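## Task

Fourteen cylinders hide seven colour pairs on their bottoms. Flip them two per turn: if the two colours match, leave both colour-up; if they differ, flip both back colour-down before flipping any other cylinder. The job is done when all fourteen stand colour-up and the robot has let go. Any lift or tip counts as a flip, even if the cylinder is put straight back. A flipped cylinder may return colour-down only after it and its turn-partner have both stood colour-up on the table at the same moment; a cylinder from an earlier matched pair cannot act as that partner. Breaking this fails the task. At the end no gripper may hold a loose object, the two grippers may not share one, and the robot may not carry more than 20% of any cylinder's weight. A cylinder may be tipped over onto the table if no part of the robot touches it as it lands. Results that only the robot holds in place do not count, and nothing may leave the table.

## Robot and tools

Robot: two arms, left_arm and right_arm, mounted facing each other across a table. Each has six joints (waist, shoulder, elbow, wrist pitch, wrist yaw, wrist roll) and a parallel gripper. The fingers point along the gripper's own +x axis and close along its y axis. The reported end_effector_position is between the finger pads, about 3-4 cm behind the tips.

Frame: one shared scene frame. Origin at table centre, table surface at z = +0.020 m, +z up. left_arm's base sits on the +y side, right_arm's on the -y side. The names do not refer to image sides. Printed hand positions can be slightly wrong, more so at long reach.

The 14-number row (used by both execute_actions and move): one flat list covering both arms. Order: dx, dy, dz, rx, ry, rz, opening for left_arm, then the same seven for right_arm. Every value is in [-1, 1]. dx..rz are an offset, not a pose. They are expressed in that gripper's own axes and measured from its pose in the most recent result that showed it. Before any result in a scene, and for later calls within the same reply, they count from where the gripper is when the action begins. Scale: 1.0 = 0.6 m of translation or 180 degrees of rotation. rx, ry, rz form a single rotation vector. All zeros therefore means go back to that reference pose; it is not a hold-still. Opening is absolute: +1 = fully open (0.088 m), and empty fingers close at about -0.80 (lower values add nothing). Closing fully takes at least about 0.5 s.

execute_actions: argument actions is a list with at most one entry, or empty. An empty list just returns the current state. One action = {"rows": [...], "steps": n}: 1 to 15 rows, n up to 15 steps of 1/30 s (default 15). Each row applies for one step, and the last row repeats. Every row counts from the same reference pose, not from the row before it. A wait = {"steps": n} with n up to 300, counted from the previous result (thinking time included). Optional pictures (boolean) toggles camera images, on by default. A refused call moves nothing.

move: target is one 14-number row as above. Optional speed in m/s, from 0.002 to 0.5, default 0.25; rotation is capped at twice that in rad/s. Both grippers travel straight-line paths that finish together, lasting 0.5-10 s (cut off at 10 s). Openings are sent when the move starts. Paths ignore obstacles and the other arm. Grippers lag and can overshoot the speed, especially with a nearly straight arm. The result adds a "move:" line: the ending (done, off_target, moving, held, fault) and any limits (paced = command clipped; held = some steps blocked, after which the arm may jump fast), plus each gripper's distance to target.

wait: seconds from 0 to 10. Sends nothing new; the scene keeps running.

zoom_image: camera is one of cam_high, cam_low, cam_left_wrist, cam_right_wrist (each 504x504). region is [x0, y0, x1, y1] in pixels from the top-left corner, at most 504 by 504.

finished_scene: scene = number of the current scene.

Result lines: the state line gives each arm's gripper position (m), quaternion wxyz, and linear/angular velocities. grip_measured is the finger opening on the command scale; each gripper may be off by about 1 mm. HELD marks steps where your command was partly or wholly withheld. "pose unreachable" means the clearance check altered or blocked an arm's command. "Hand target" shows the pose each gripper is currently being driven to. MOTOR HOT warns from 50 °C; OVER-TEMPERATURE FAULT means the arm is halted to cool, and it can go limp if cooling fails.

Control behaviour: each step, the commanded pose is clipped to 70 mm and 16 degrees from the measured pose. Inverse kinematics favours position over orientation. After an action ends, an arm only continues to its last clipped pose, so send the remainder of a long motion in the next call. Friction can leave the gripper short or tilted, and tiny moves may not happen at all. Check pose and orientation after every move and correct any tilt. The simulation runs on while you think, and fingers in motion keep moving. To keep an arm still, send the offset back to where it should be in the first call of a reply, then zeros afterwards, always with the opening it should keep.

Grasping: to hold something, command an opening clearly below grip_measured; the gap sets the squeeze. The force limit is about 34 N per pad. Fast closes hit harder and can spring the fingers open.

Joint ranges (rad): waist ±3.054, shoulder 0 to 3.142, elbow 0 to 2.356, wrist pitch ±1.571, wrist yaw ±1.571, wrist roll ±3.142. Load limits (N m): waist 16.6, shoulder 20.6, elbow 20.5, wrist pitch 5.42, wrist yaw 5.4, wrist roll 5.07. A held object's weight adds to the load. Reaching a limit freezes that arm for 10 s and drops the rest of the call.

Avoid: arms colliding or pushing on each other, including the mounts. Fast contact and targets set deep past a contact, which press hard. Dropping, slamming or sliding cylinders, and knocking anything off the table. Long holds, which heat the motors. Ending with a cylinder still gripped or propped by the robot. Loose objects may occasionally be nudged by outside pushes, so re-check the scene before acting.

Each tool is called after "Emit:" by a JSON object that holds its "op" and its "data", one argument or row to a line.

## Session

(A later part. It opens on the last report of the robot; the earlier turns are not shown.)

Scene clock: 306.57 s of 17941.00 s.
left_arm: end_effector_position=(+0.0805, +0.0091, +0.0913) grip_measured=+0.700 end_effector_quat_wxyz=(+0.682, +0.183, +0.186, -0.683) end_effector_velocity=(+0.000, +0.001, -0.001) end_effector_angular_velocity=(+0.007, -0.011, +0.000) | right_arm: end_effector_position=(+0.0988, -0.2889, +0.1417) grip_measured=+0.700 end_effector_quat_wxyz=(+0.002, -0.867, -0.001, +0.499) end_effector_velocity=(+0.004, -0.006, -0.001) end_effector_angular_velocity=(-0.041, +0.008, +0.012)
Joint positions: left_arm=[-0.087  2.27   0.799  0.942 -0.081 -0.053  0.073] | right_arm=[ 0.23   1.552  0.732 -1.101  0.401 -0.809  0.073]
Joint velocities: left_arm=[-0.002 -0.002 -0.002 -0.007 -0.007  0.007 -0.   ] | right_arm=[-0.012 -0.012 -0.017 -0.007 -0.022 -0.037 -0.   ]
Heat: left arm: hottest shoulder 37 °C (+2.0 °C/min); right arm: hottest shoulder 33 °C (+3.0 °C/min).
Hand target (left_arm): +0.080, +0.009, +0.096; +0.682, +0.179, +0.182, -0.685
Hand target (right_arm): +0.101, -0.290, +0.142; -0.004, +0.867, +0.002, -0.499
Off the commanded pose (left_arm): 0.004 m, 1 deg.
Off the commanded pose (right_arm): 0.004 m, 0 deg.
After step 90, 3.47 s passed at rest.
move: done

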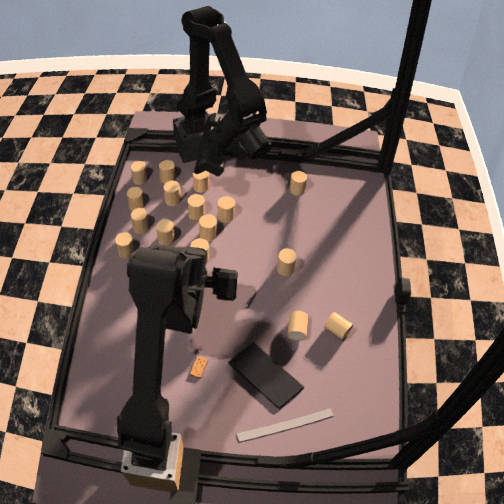

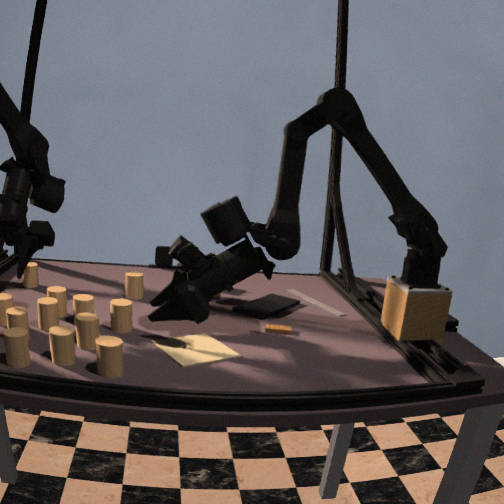

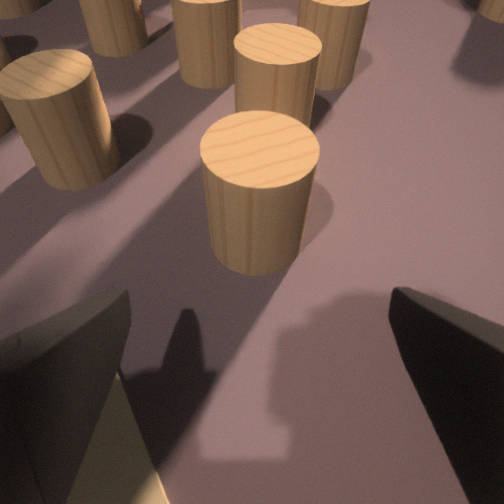

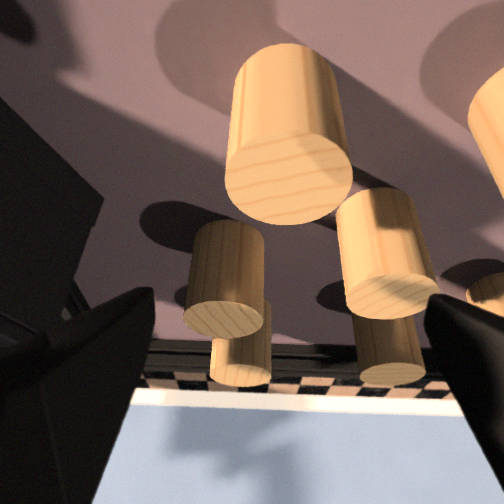

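Emit:
{"op": "move", "data": {
  "target": [0.11,0,0.015,0,0,0,0.7,0.115,0,0.06,0,0,0,0.7],
  "speed": 0.12
}}

Emit:
{"op": "move", "data": {
  "target": [0,0,0,0,0,0,-0.3,0,0,0,0,0,0,-0.3]
}}

Emit:
{"op": "move", "data": {
  "target": [-0.045,0,0.078,0,0,0,-0.3,-0.115,0,-0.066,0,0,0,-0.3],
  "speed": 0.15
}}

Emit:
{"op": "move", "data": {
  "target": [-0.206,-0.1,-0.163,0,0.497,0,-0.3,-0.108,-0.148,0.394,0,-0.503,0,-0.3],
  "speed": 0.35
}}

Scene clock: 321.93 s of 17941.00 s.
left_arm: end_effector_position=(+0.0799, -0.0503, +0.0671) grip_measured=+0.700 end_effector_quat_wxyz=(+0.683, +0.182, +0.186, -0.683) end_effector_velocity=(-0.002, +0.001, -0.004) end_effector_angular_velocity=(+0.027, -0.005, -0.012) | right_arm: end_effector_position=(+0.1001, -0.2864, +0.0658) grip_measured=+0.700 end_effector_quat_wxyz=(+0.006, -0.864, -0.003, +0.503) end_effector_velocity=(+0.001, -0.001, -0.002) end_effector_angular_velocity=(-0.017, +0.004, +0.009)
Joint positions: left_arm=[-0.074  2.454  1.09   0.835 -0.071 -0.048  0.073] | right_arm=[ 0.215  1.796  0.598 -0.703  0.404 -0.825  0.073]
Joint velocities: left_arm=[-0.002 -0.002  0.007 -0.037  0.007  0.007 -0.   ] | right_arm=[-0.007  0.007 -0.002  0.007 -0.007 -0.022 -0.   ]
Heat: left arm: hottest shoulder 37 °C (+3.0 °C/min); right arm: hottest shoulder 31 °C (+1.0 °C/min).
Hand target (left_arm): +0.081, -0.052, +0.066; +0.683, +0.183, +0.186, -0.683
Hand target (right_arm): +0.103, -0.288, +0.064; -0.002, +0.867, +0.001, -0.499
Off the commanded pose (left_arm): 0.003 m, 0 deg.
Off the commanded pose (right_arm): 0.004 m, 1 deg.
After step 90, 11.30 s passed at rest.
move: done

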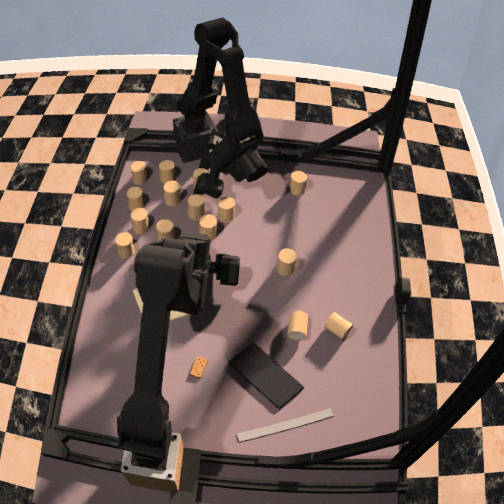

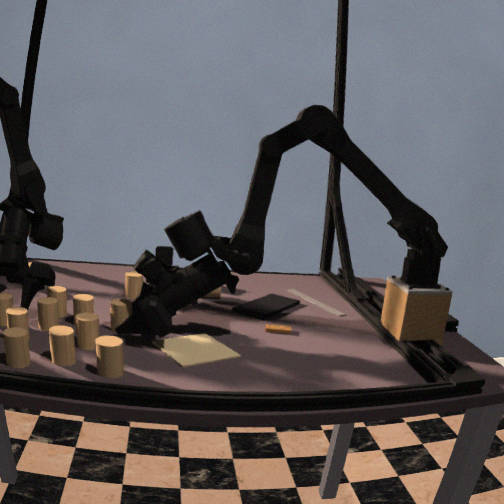

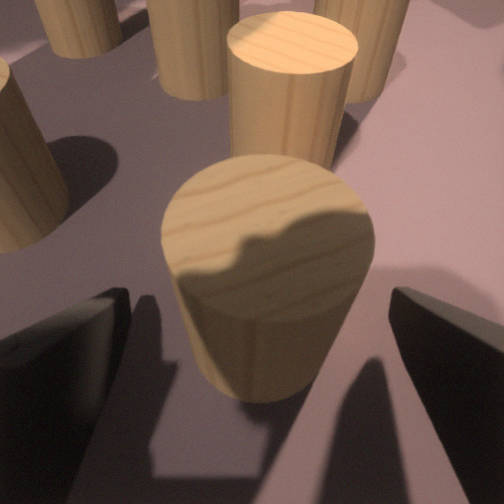

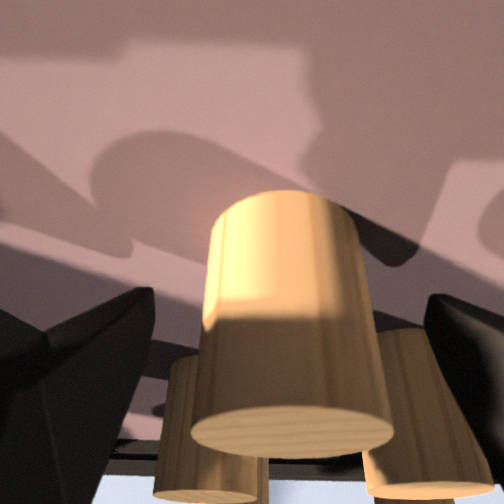

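Scene clock: 322.43 s of 17941.00 s.
left_arm: end_effector_position=(+0.0799, -0.0503, +0.0670) grip_measured=+0.009 end_effector_quat_wxyz=(+0.683, +0.182, +0.186, -0.683) end_effector_velocity=(+0.002, +0.005, -0.006) end_effector_angular_velocity=(+0.021, -0.019, +0.013) | right_arm: end_effector_position=(+0.1002, -0.2865, +0.0658) grip_measured=+0.000 end_effector_quat_wxyz=(+0.006, -0.864, -0.003, +0.503) end_effector_velocity=(-0.001, +0.003, +0.000) end_effector_angular_velocity=(+0.003, +0.002, +0.019)
Joint positions: left_arm=[-0.074  2.454  1.09   0.835 -0.071 -0.047  0.039] | right_arm=[ 0.215  1.796  0.598 -0.704  0.404 -0.825  0.039]
Joint velocities: left_arm=[-0.002  0.002 -0.012 -0.007 -0.022  0.007 -0.   ] | right_arm=[-0.002 -0.002  0.002  0.007  0.007 -0.022 -0.   ]
Heat: left arm: hottest shoulder 37 °C (+3.0 °C/min); right arm: hottest shoulder 31 °C (+0.0 °C/min).
Hand target (left_arm): +0.080, -0.050, +0.067; +0.683, +0.182, +0.186, -0.683
Hand target (right_arm): +0.100, -0.286, +0.066; -0.007, +0.864, +0.003, -0.504
Off the commanded pose (left_arm): 0.000 m, 0 deg.
Off the commanded pose (right_arm): 0.000 m, 0 deg.
move: done

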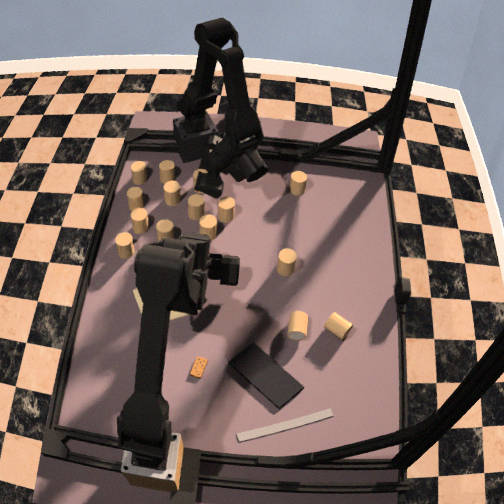

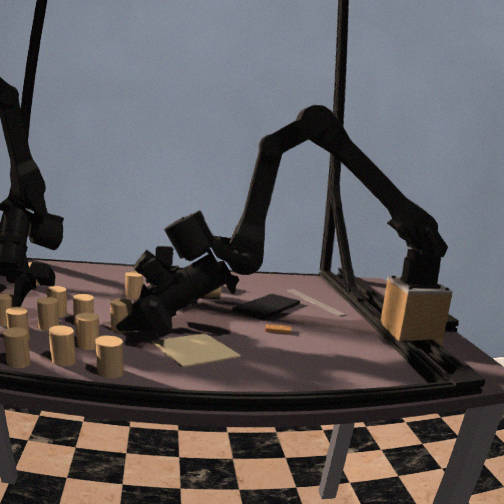

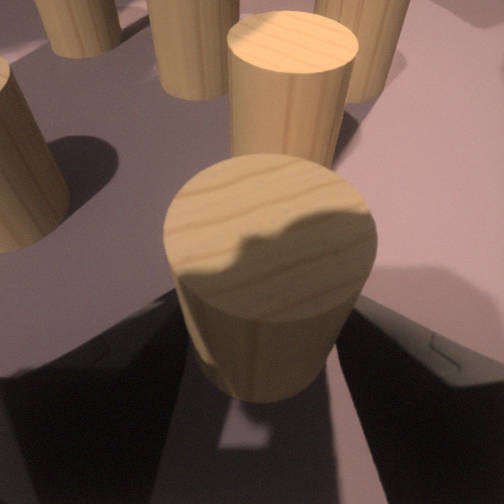

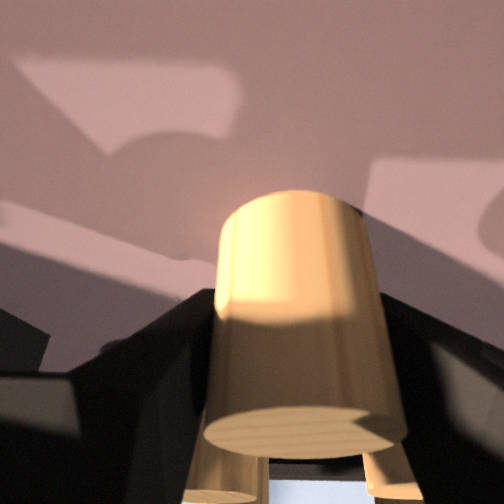

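Scene clock: 323.47 s of 17941.00 s.
left_arm: end_effector_position=(+0.0799, -0.0507, +0.1153) grip_measured=+0.009 end_effector_quat_wxyz=(+0.682, +0.186, +0.189, -0.681) end_effector_velocity=(+0.000, +0.002, -0.000) end_effector_angular_velocity=(+0.007, +0.002, +0.008) | right_arm: end_effector_position=(+0.1030, -0.2904, +0.1420) grip_measured=+0.000 end_effector_quat_wxyz=(-0.000, -0.867, +0.001, +0.498) end_effector_velocity=(+0.002, -0.003, +0.002) end_effector_angular_velocity=(-0.029, -0.005, +0.014)
Joint positions: left_arm=[-0.074  2.287  1.071  0.677 -0.071 -0.047  0.039] | right_arm=[ 0.217  1.542  0.722 -1.103  0.404 -0.823  0.039]
Joint velocities: left_arm=[-0.002 -0.007 -0.007 -0.007 -0.007 -0.007 -0.   ] | right_arm=[-0.002 -0.002  0.002 -0.022 -0.007 -0.022 -0.   ]
Heat: left arm: hottest shoulder 38 °C (+4.1 °C/min); right arm: hottest shoulder 31 °C (+0.0 °C/min).
Hand target (left_arm): +0.080, -0.051, +0.121; +0.683, +0.182, +0.186, -0.683
Hand target (right_arm): +0.100, -0.288, +0.145; -0.006, +0.864, +0.003, -0.503
Off the commanded pose (left_arm): 0.006 m, 1 deg.
Off the commanded pose (right_arm): 0.005 m, 1 deg.
move: done

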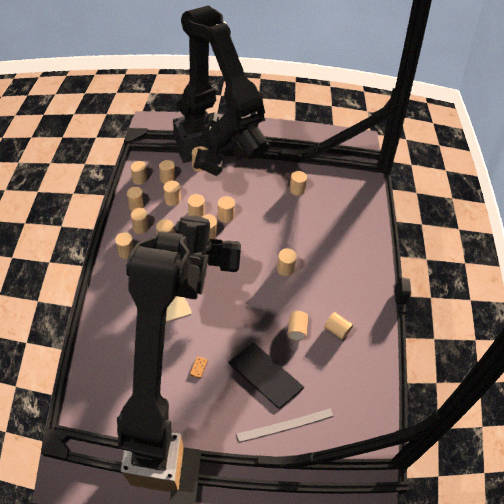

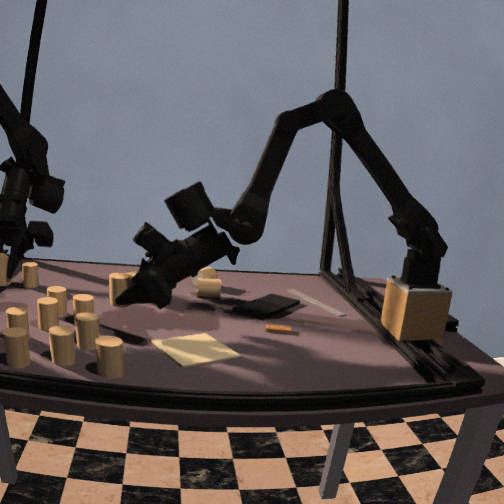

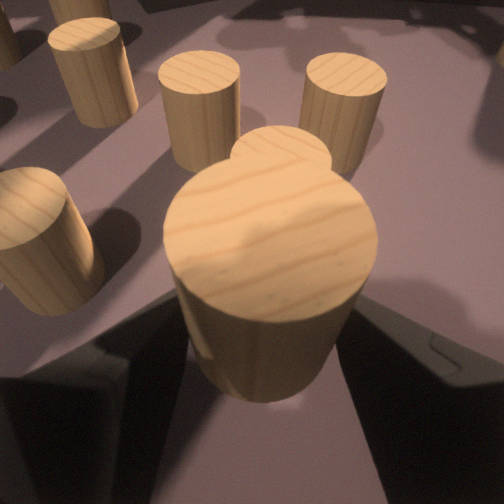

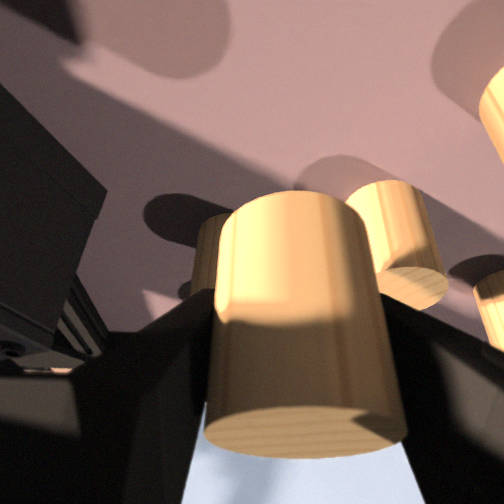

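Scene clock: 326.27 s of 17941.00 s.
left_arm: end_effector_position=(+0.0205, +0.1069, +0.0950) grip_measured=+0.009 end_effector_quat_wxyz=(+0.354, +0.611, +0.615, -0.351) end_effector_velocity=(+0.002, +0.008, +0.004) end_effector_angular_velocity=(+0.039, -0.018, +0.000) | right_arm: end_effector_position=(-0.1339, -0.1990, +0.0821) grip_measured=+0.000 end_effector_quat_wxyz=(-0.000, -0.256, -0.004, +0.967) end_effector_velocity=(+0.001, -0.001, -0.001) end_effector_angular_velocity=(-0.003, +0.008, -0.001)
Joint positions: left_arm=[-0.197  2.597  1.994 -1.485  0.107 -0.185  0.039] | right_arm=[ 0.104  2.085  0.662  0.603 -0.826 -0.676  0.039]
Joint velocities: left_arm=[-0.002 -0.002 -0.007 -0.037 -0.007 -0.007 -0.   ] | right_arm=[-0.002  0.007 -0.007  0.022 -0.007  0.007 -0.   ]
Heat: left arm: hottest shoulder 38 °C (+5.0 °C/min); right arm: hottest shoulder 31 °C (+0.0 °C/min).
Hand target (left_arm): +0.019, +0.106, +0.094; +0.352, +0.611, +0.615, -0.352
Hand target (right_arm): -0.133, -0.203, +0.078; -0.005, -0.258, +0.003, +0.966
Off the commanded pose (left_arm): 0.002 m, 0 deg.
Off the commanded pose (right_arm): 0.004 m, 1 deg.
move: done

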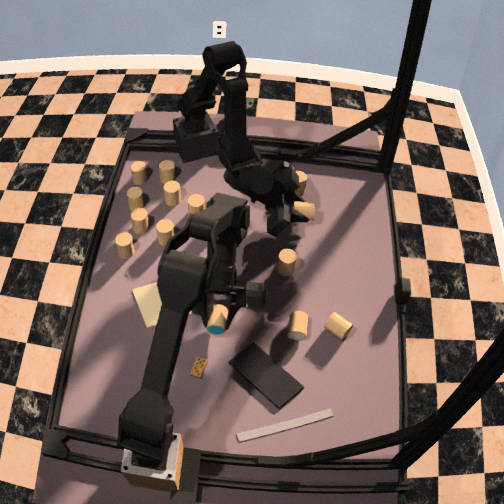

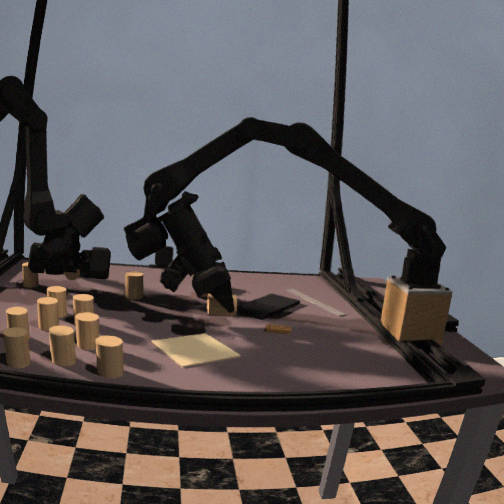

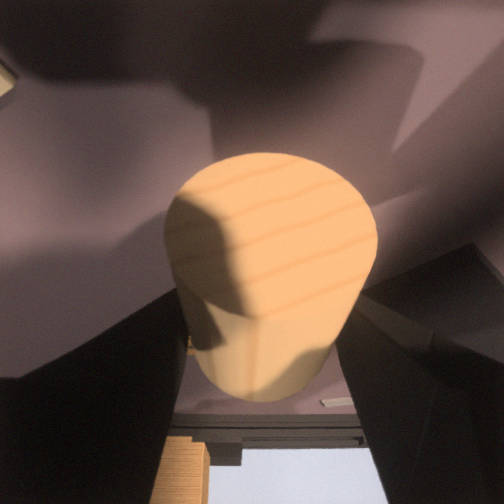

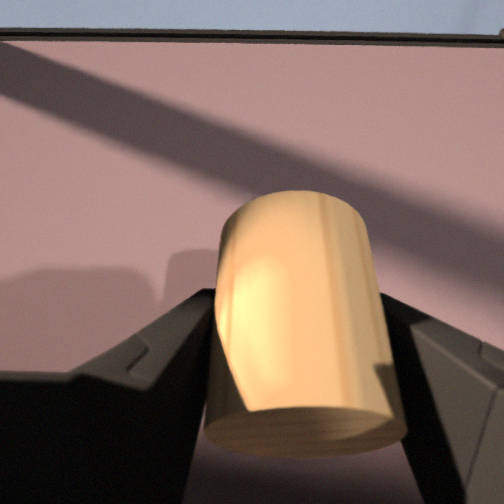

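Emit:
{"op": "move", "data": {
  "target": [0.036,0,0.021,0,0,0,-0.3,0.027,-0.017,-0.046,0,0,0,-0.3],
  "speed": 0.04
}}

Emit:
{"op": "move", "data": {
  "target": [0.043,0,-0.018,0,-0.497,0,0.6,0.024,0,0.045,0,0.503,0,0.6],
  "speed": 0.35
}}

Scene clock: 336.80 s of 17941.00 s.
left_arm: end_effector_position=(+0.0200, +0.1047, +0.0769) grip_measured=+0.009 end_effector_quat_wxyz=(+0.356, +0.608, +0.614, -0.355) end_effector_velocity=(+0.003, +0.001, +0.001) end_effector_angular_velocity=(+0.003, -0.024, -0.007) | right_arm: end_effector_position=(-0.1358, -0.1892, +0.0581) grip_measured=+0.000 end_effector_quat_wxyz=(-0.002, -0.250, -0.010, +0.968) end_effector_velocity=(-0.001, -0.001, +0.002) end_effector_angular_velocity=(+0.017, +0.017, +0.023)
Joint positions: left_arm=[-0.197  2.629  1.984 -1.432  0.107 -0.185  0.039] | right_arm=[ 0.089  2.214  0.708  0.69  -0.845 -0.693  0.039]
Joint velocities: left_arm=[-0.002 -0.002 -0.002 -0.007 -0.022 -0.007  0.   ] | right_arm=[-0.002  0.002  0.002  0.007 -0.022 -0.022  0.   ]
Heat: left arm: hottest shoulder 38 °C (+4.0 °C/min); right arm: hottest shoulder 30 °C (+0.0 °C/min).
Hand target (left_arm): +0.021, +0.107, +0.070; +0.354, +0.611, +0.615, -0.351
Hand target (right_arm): -0.134, -0.189, +0.050; -0.000, -0.256, -0.004, +0.967
Off the commanded pose (left_arm): 0.007 m, 1 deg.
Off the commanded pose (right_arm): 0.008 m, 1 deg.
move: done

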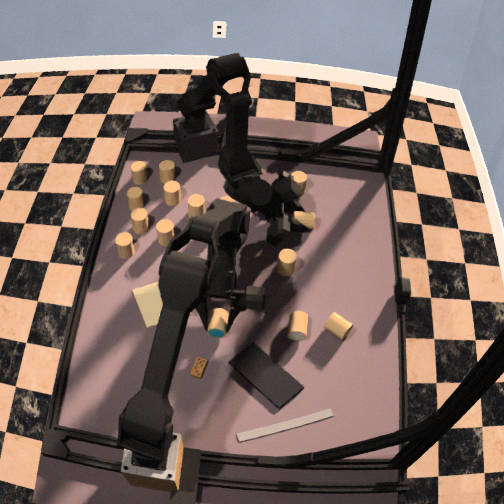

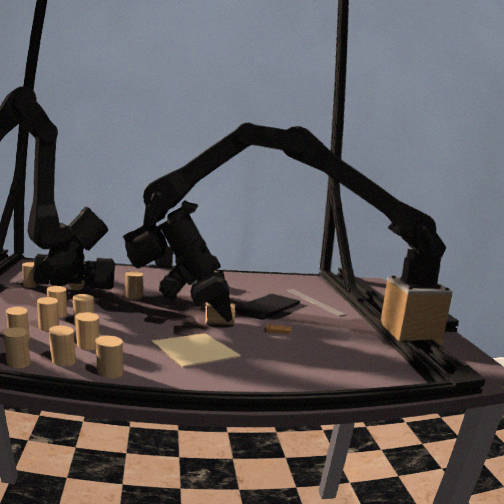

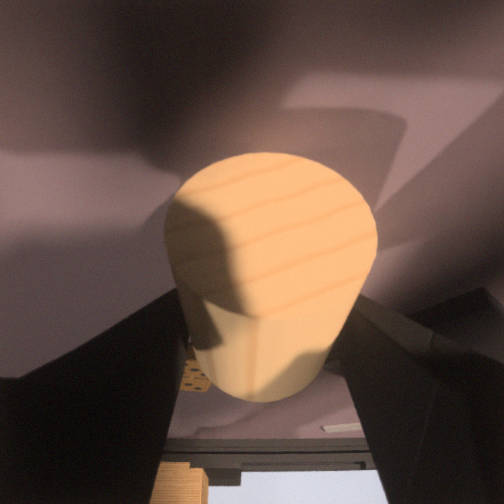

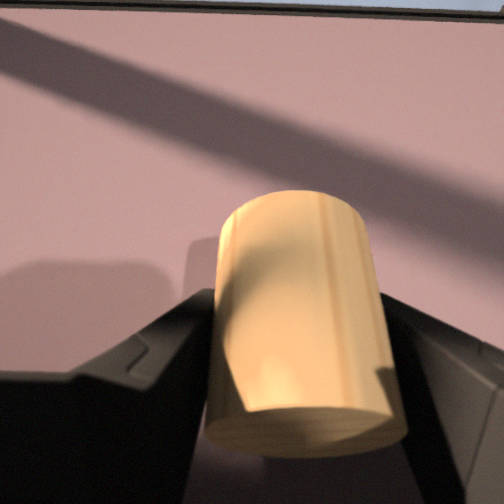

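Scene clock: 339.67 s of 17941.00 s.
left_arm: end_effector_position=(+0.0189, +0.1245, +0.0619) grip_measured=+0.600 end_effector_quat_wxyz=(+0.684, +0.178, +0.187, -0.682) end_effector_velocity=(+0.000, +0.001, +0.000) end_effector_angular_velocity=(-0.004, +0.004, +0.007) | right_arm: end_effector_position=(-0.1621, -0.1907, +0.0778) grip_measured=+0.600 end_effector_quat_wxyz=(+0.009, -0.861, -0.005, +0.509) end_effector_velocity=(+0.002, -0.004, +0.001) end_effector_angular_velocity=(-0.021, -0.015, +0.006)
Joint positions: left_arm=[-0.401  2.357  0.428  1.369 -0.351 -0.228  0.068] | right_arm=[ 0.534  2.612  2.084 -1.465  0.282 -0.512  0.068]
Joint velocities: left_arm=[-0.002  0.002 -0.002  0.007 -0.007 -0.007  0.   ] | right_arm=[ 0.002  0.002  0.002 -0.022 -0.007 -0.007 -0.   ]
Heat: left arm: hottest shoulder 38 °C (+3.0 °C/min); right arm: hottest shoulder 31 °C (+1.0 °C/min).
Hand target (left_arm): +0.019, +0.127, +0.060; +0.683, +0.181, +0.187, -0.682
Hand target (right_arm): -0.162, -0.190, +0.073; -0.009, +0.863, +0.005, -0.505
Off the commanded pose (left_arm): 0.003 m, 1 deg.
Off the commanded pose (right_arm): 0.003 m, 1 deg.
move: done

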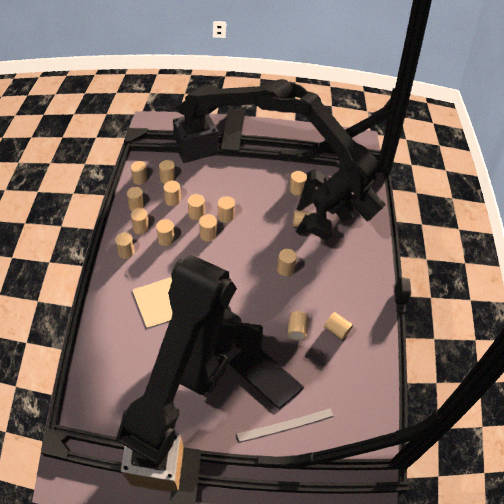

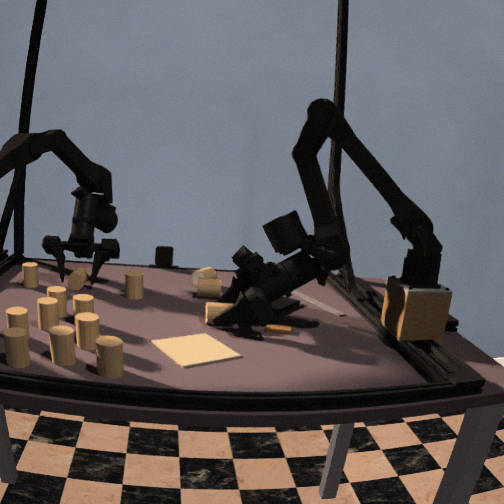

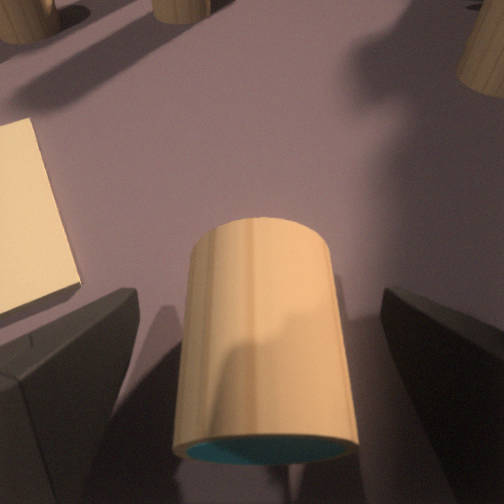

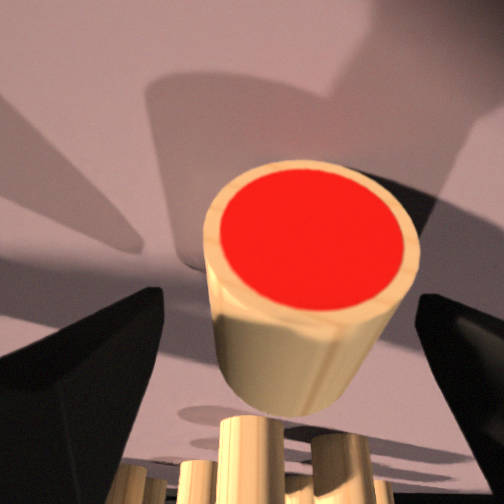

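Emit:
{"op": "move", "data": {
  "target": [0.002,0,-0.015,0,0,0,0.6,0.008,0,0.008,0,0,0,0.6],
  "speed": 0.04
}}

Emit:
{"op": "execute_actions", "data": {
  "actions": [
    {"rows":[[0,0,0,0,0,0,-0.3,0,0,0,0,0,0,-0.3]],"steps":10}
  ],
  "pictures": false
}}

Emit:
{"op": "move", "data": {
  "target": [-0.09,0,0.112,0,0.5,0,-0.3,-0.072,0,-0.103,0,-0.5,0,-0.3],
  "speed": 0.35
}}

Emit:
{"op": "move", "data": {
  "target": [0.111,0,0.064,0,0,0,-0.3,0.075,0,-0.133,0.006,0,0,-0.3],
  "speed": 0.05
}}

Scene clock: 351.53 s of 17941.00 s.
left_arm: end_effector_position=(+0.0193, +0.1278, +0.0546) grip_measured=+0.600 end_effector_quat_wxyz=(+0.684, +0.178, +0.187, -0.683) end_effector_velocity=(+0.007, +0.000, +0.000) end_effector_angular_velocity=(-0.001, -0.014, +0.037) | right_arm: end_effector_position=(-0.1633, -0.1899, +0.0764) grip_measured=+0.600 end_effector_quat_wxyz=(+0.011, -0.859, -0.005, +0.511) end_effector_velocity=(+0.002, -0.001, +0.001) end_effector_angular_velocity=(-0.020, -0.003, +0.014)
Joint positions: left_arm=[-0.405  2.403  0.428  1.415 -0.354 -0.229  0.068] | right_arm=[ 0.534  2.614  2.084 -1.457  0.282 -0.512  0.068]
Joint velocities: left_arm=[ 0.002 -0.002 -0.002 -0.007 -0.037 -0.007 -0.001] | right_arm=[-0.002 -0.002 -0.002 -0.007 -0.007 -0.022  0.   ]
Heat: left arm: hottest shoulder 36 °C (+0.0 °C/min); right arm: hottest shoulder 33 °C (+2.0 °C/min).
Hand target (left_arm): +0.019, +0.128, +0.054; +0.684, +0.177, +0.188, -0.682
Hand target (right_arm): -0.164, -0.191, +0.071; -0.009, +0.861, +0.004, -0.509
Off the commanded pose (left_arm): 0.001 m, 0 deg.
Off the commanded pose (right_arm): 0.005 m, 0 deg.
After step 90, 8.17 s passed at rest.
move: done

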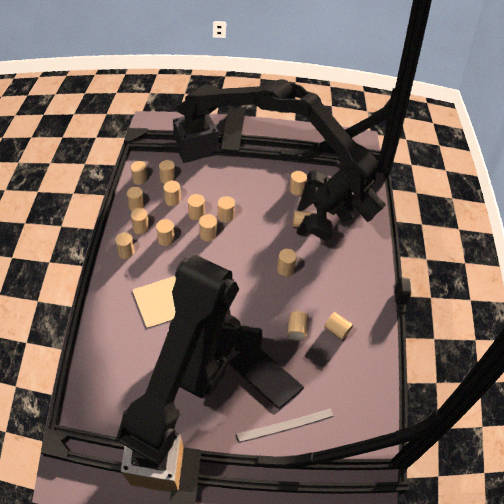

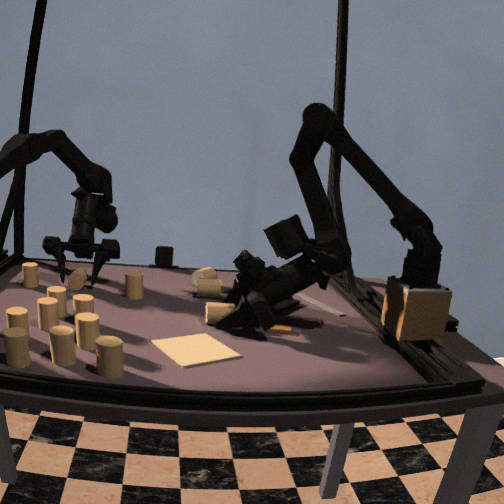

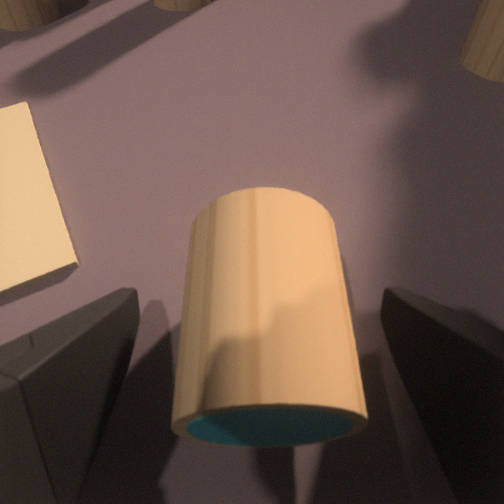

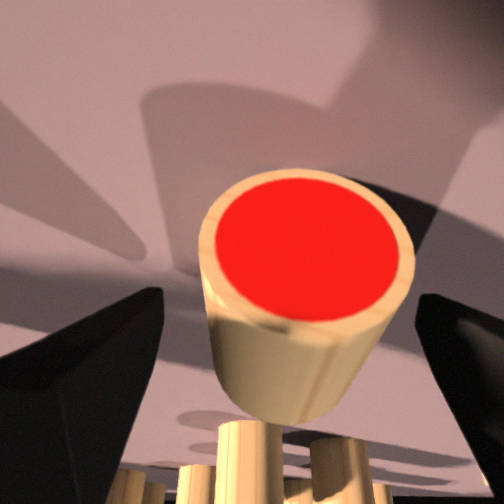

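Scene clock: 351.87 s of 17941.00 s.
left_arm: end_effector_position=(+0.0194, +0.1278, +0.0545) grip_measured=+0.010 end_effector_quat_wxyz=(+0.684, +0.178, +0.187, -0.683) end_effector_velocity=(+0.002, -0.001, +0.002) end_effector_angular_velocity=(-0.008, +0.006, +0.012) | right_arm: end_effector_position=(-0.1631, -0.1900, +0.0766) grip_measured=-0.001 end_effector_quat_wxyz=(+0.010, -0.860, -0.005, +0.511) end_effector_velocity=(-0.004, -0.002, -0.000) end_effector_angular_velocity=(-0.021, +0.021, +0.013)
Joint positions: left_arm=[-0.405  2.404  0.428  1.415 -0.354 -0.229  0.04 ] | right_arm=[ 0.534  2.614  2.084 -1.458  0.282 -0.512  0.039]
Joint velocities: left_arm=[ 0.002 -0.002 -0.002  0.007 -0.007 -0.007 -0.   ] | right_arm=[ 0.002 -0.002  0.002  0.007 -0.022 -0.022 -0.   ]
Heat: left arm: hottest shoulder 36 °C (+0.0 °C/min); right arm: hottest shoulder 33 °C (+2.0 °C/min).
Hand target (left_arm): +0.019, +0.128, +0.054; +0.684, +0.178, +0.187, -0.683
Hand target (right_arm): -0.163, -0.190, +0.076; -0.011, +0.859, +0.005, -0.511
Off the commanded pose (left_arm): 0.000 m, 0 deg.
Off the commanded pose (right_arm): 0.000 m, 0 deg.
Steps of this call (steps 1 to 10: all 10 steps of this action). Readings (end_effector_position):
1: left_arm (+0.0194, +0.1278, +0.0545) | right_arm (-0.1633, -0.1899, +0.0764)
2: left_arm (+0.0194, +0.1278, +0.0545) | right_arm (-0.1633, -0.1899, +0.0764)
4: left_arm (+0.0194, +0.1278, +0.0545) | right_arm (-0.1633, -0.1899, +0.0764)
8: left_arm (+0.0194, +0.1278, +0.0545) | right_arm (-0.1631, -0.1900, +0.0766)
10: the state above

Scene clock: 354.87 s of 17941.00 s.
left_arm: end_effector_position=(+0.0206, +0.1426, +0.1404) grip_measured=+0.011 end_effector_quat_wxyz=(+0.354, +0.609, +0.614, -0.355) end_effector_velocity=(-0.001, +0.003, +0.003) end_effector_angular_velocity=(+0.018, -0.001, +0.007) | right_arm: end_effector_position=(-0.1308, -0.1895, +0.1468) grip_measured=-0.001 end_effector_quat_wxyz=(-0.001, -0.249, -0.015, +0.968) end_effector_velocity=(+0.001, -0.004, +0.000) end_effector_angular_velocity=(-0.017, +0.013, +0.009)
Joint positions: left_arm=[-0.214  2.372  1.766 -1.472  0.117 -0.197  0.04 ] | right_arm=[ 0.076  1.843  0.717  0.306 -0.85  -0.711  0.039]
Joint velocities: left_arm=[-0.002  0.002  0.007 -0.022  0.007 -0.007 -0.   ] | right_arm=[-0.002 -0.002 -0.012  0.007 -0.022  0.007  0.   ]
Heat: left arm: hottest shoulder 36 °C (+0.0 °C/min); right arm: hottest shoulder 33 °C (+2.0 °C/min).
Hand target (left_arm): +0.021, +0.141, +0.140; +0.353, +0.608, +0.616, -0.355
Hand target (right_arm): -0.129, -0.191, +0.146; -0.001, -0.248, -0.012, +0.969
Off the commanded pose (left_arm): 0.002 m, 0 deg.
Off the commanded pose (right_arm): 0.004 m, 1 deg.
move: done

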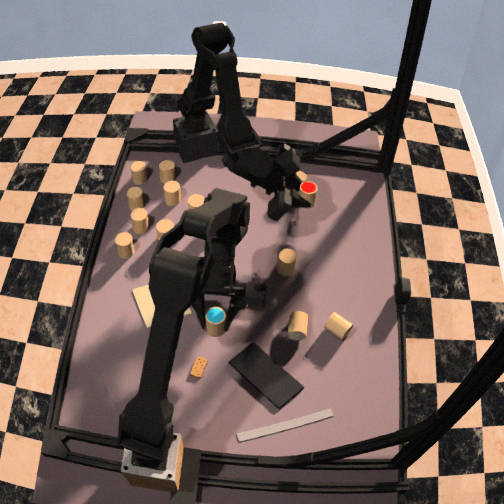

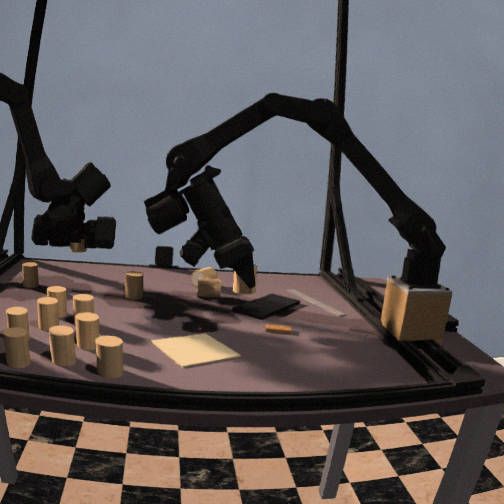

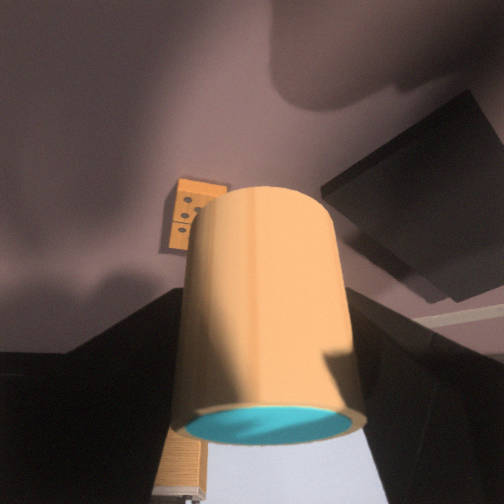

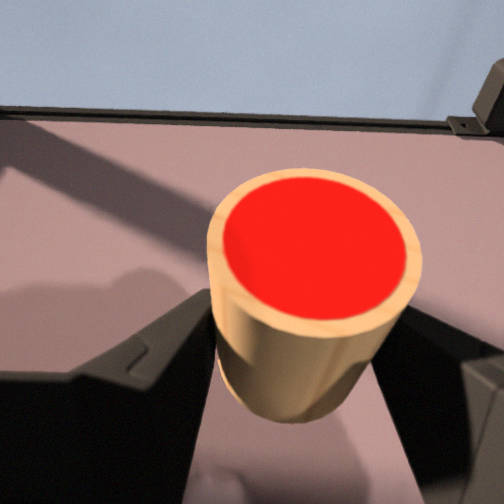

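Scene clock: 356.93 s of 17941.00 s.
left_arm: end_effector_position=(+0.0201, +0.1405, +0.0729) grip_measured=+0.011 end_effector_quat_wxyz=(+0.356, +0.607, +0.613, -0.358) end_effector_velocity=(+0.003, +0.003, +0.000) end_effector_angular_velocity=(+0.008, -0.032, +0.006) | right_arm: end_effector_position=(-0.1314, -0.1874, +0.0599) grip_measured=-0.001 end_effector_quat_wxyz=(+0.001, -0.246, -0.011, +0.969) end_effector_velocity=(-0.001, +0.003, +0.000) end_effector_angular_velocity=(+0.018, +0.013, +0.006)
Joint positions: left_arm=[-0.214  2.496  1.704 -1.278  0.117 -0.197  0.04 ] | right_arm=[ 0.073  2.208  0.7    0.694 -0.855 -0.699  0.039]
Joint velocities: left_arm=[-0.002 -0.002 -0.007 -0.007 -0.022 -0.022 -0.   ] | right_arm=[-0.002  0.012  0.007  0.022 -0.007 -0.007  0.   ]
Heat: left arm: hottest shoulder 36 °C (+0.0 °C/min); right arm: hottest shoulder 33 °C (+2.0 °C/min).
Hand target (left_arm): +0.020, +0.143, +0.063; +0.354, +0.609, +0.614, -0.355
Hand target (right_arm): -0.131, -0.186, +0.055; +0.002, -0.249, -0.007, +0.969
Off the commanded pose (left_arm): 0.010 m, 1 deg.
Off the commanded pose (right_arm): 0.005 m, 1 deg.
move: off_target (left_arm)

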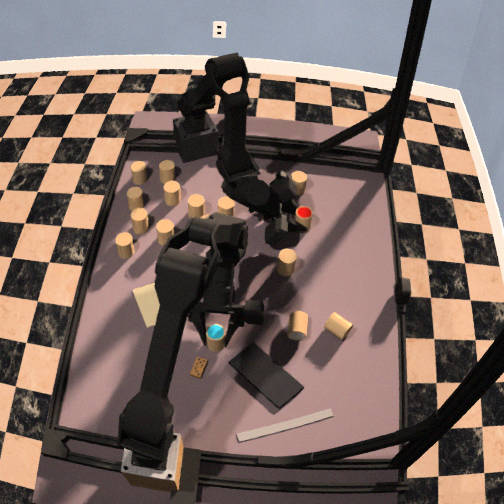

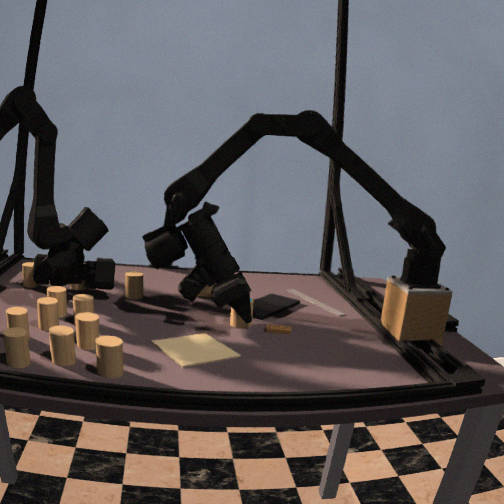

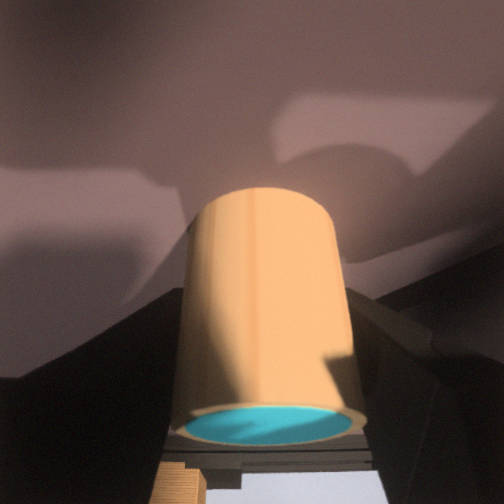

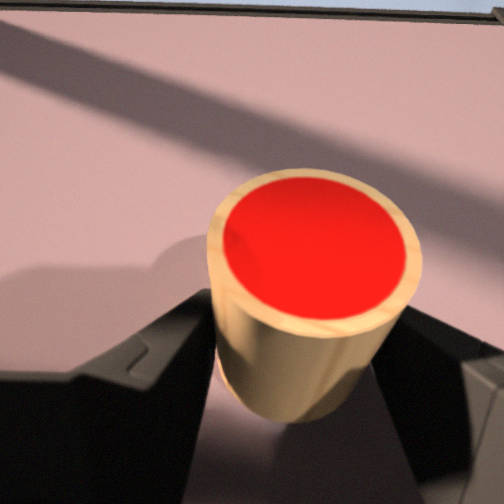

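Emit:
{"op": "move", "data": {
  "target": [0,0,0,0,0,0,0.5,0,0,0,0.008,0,0,0.5]
}}

Scene clock: 364.60 s of 17941.00 s.
left_arm: end_effector_position=(+0.0202, +0.1406, +0.0719) grip_measured=+0.499 end_effector_quat_wxyz=(+0.356, +0.607, +0.613, -0.358) end_effector_velocity=(+0.001, +0.002, +0.001) end_effector_angular_velocity=(+0.006, -0.011, +0.000) | right_arm: end_effector_position=(-0.1315, -0.1873, +0.0596) grip_measured=+0.500 end_effector_quat_wxyz=(+0.003, -0.246, +0.000, +0.969) end_effector_velocity=(+0.000, +0.000, +0.002) end_effector_angular_velocity=(-0.003, +0.008, -0.001)
Joint positions: left_arm=[-0.214  2.498  1.703 -1.275  0.117 -0.197  0.063] | right_arm=[ 0.073  2.21   0.701  0.695 -0.856 -0.677  0.063]
Joint velocities: left_arm=[-0.002 -0.002 -0.002 -0.007 -0.007 -0.007  0.   ] | right_arm=[-0.002 -0.002 -0.002  0.007 -0.007  0.007  0.   ]
Heat: left arm: hottest shoulder 36 °C (-1.0 °C/min); right arm: hottest shoulder 32 °C (-1.0 °C/min).
Hand target (left_arm): +0.020, +0.141, +0.073; +0.356, +0.607, +0.613, -0.358
Hand target (right_arm): -0.131, -0.187, +0.060; +0.004, -0.246, +0.001, +0.969
Off the commanded pose (left_arm): 0.001 m, 0 deg.
Off the commanded pose (right_arm): 0.000 m, 0 deg.
move: done

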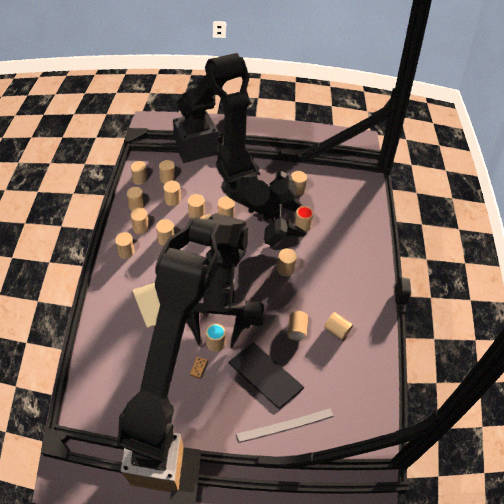

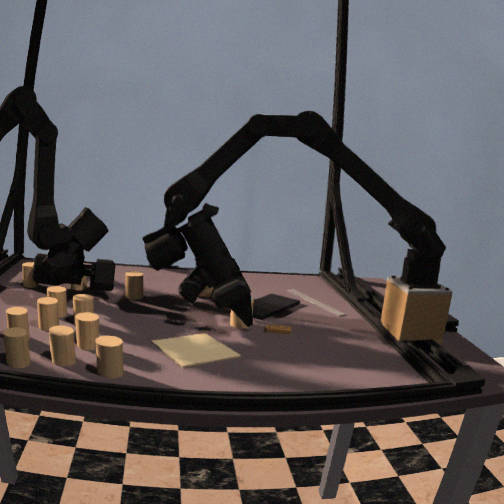

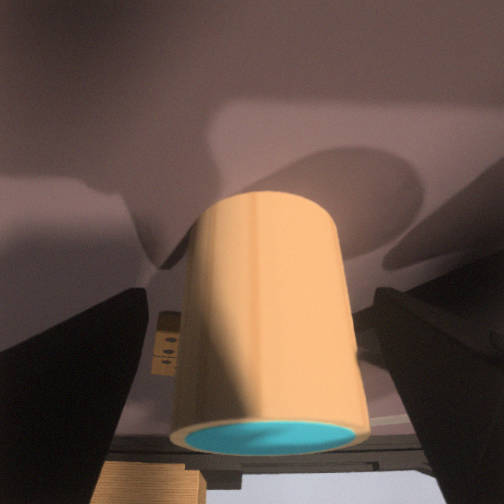

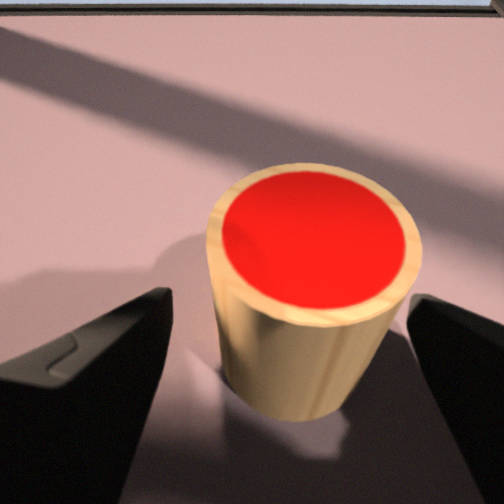

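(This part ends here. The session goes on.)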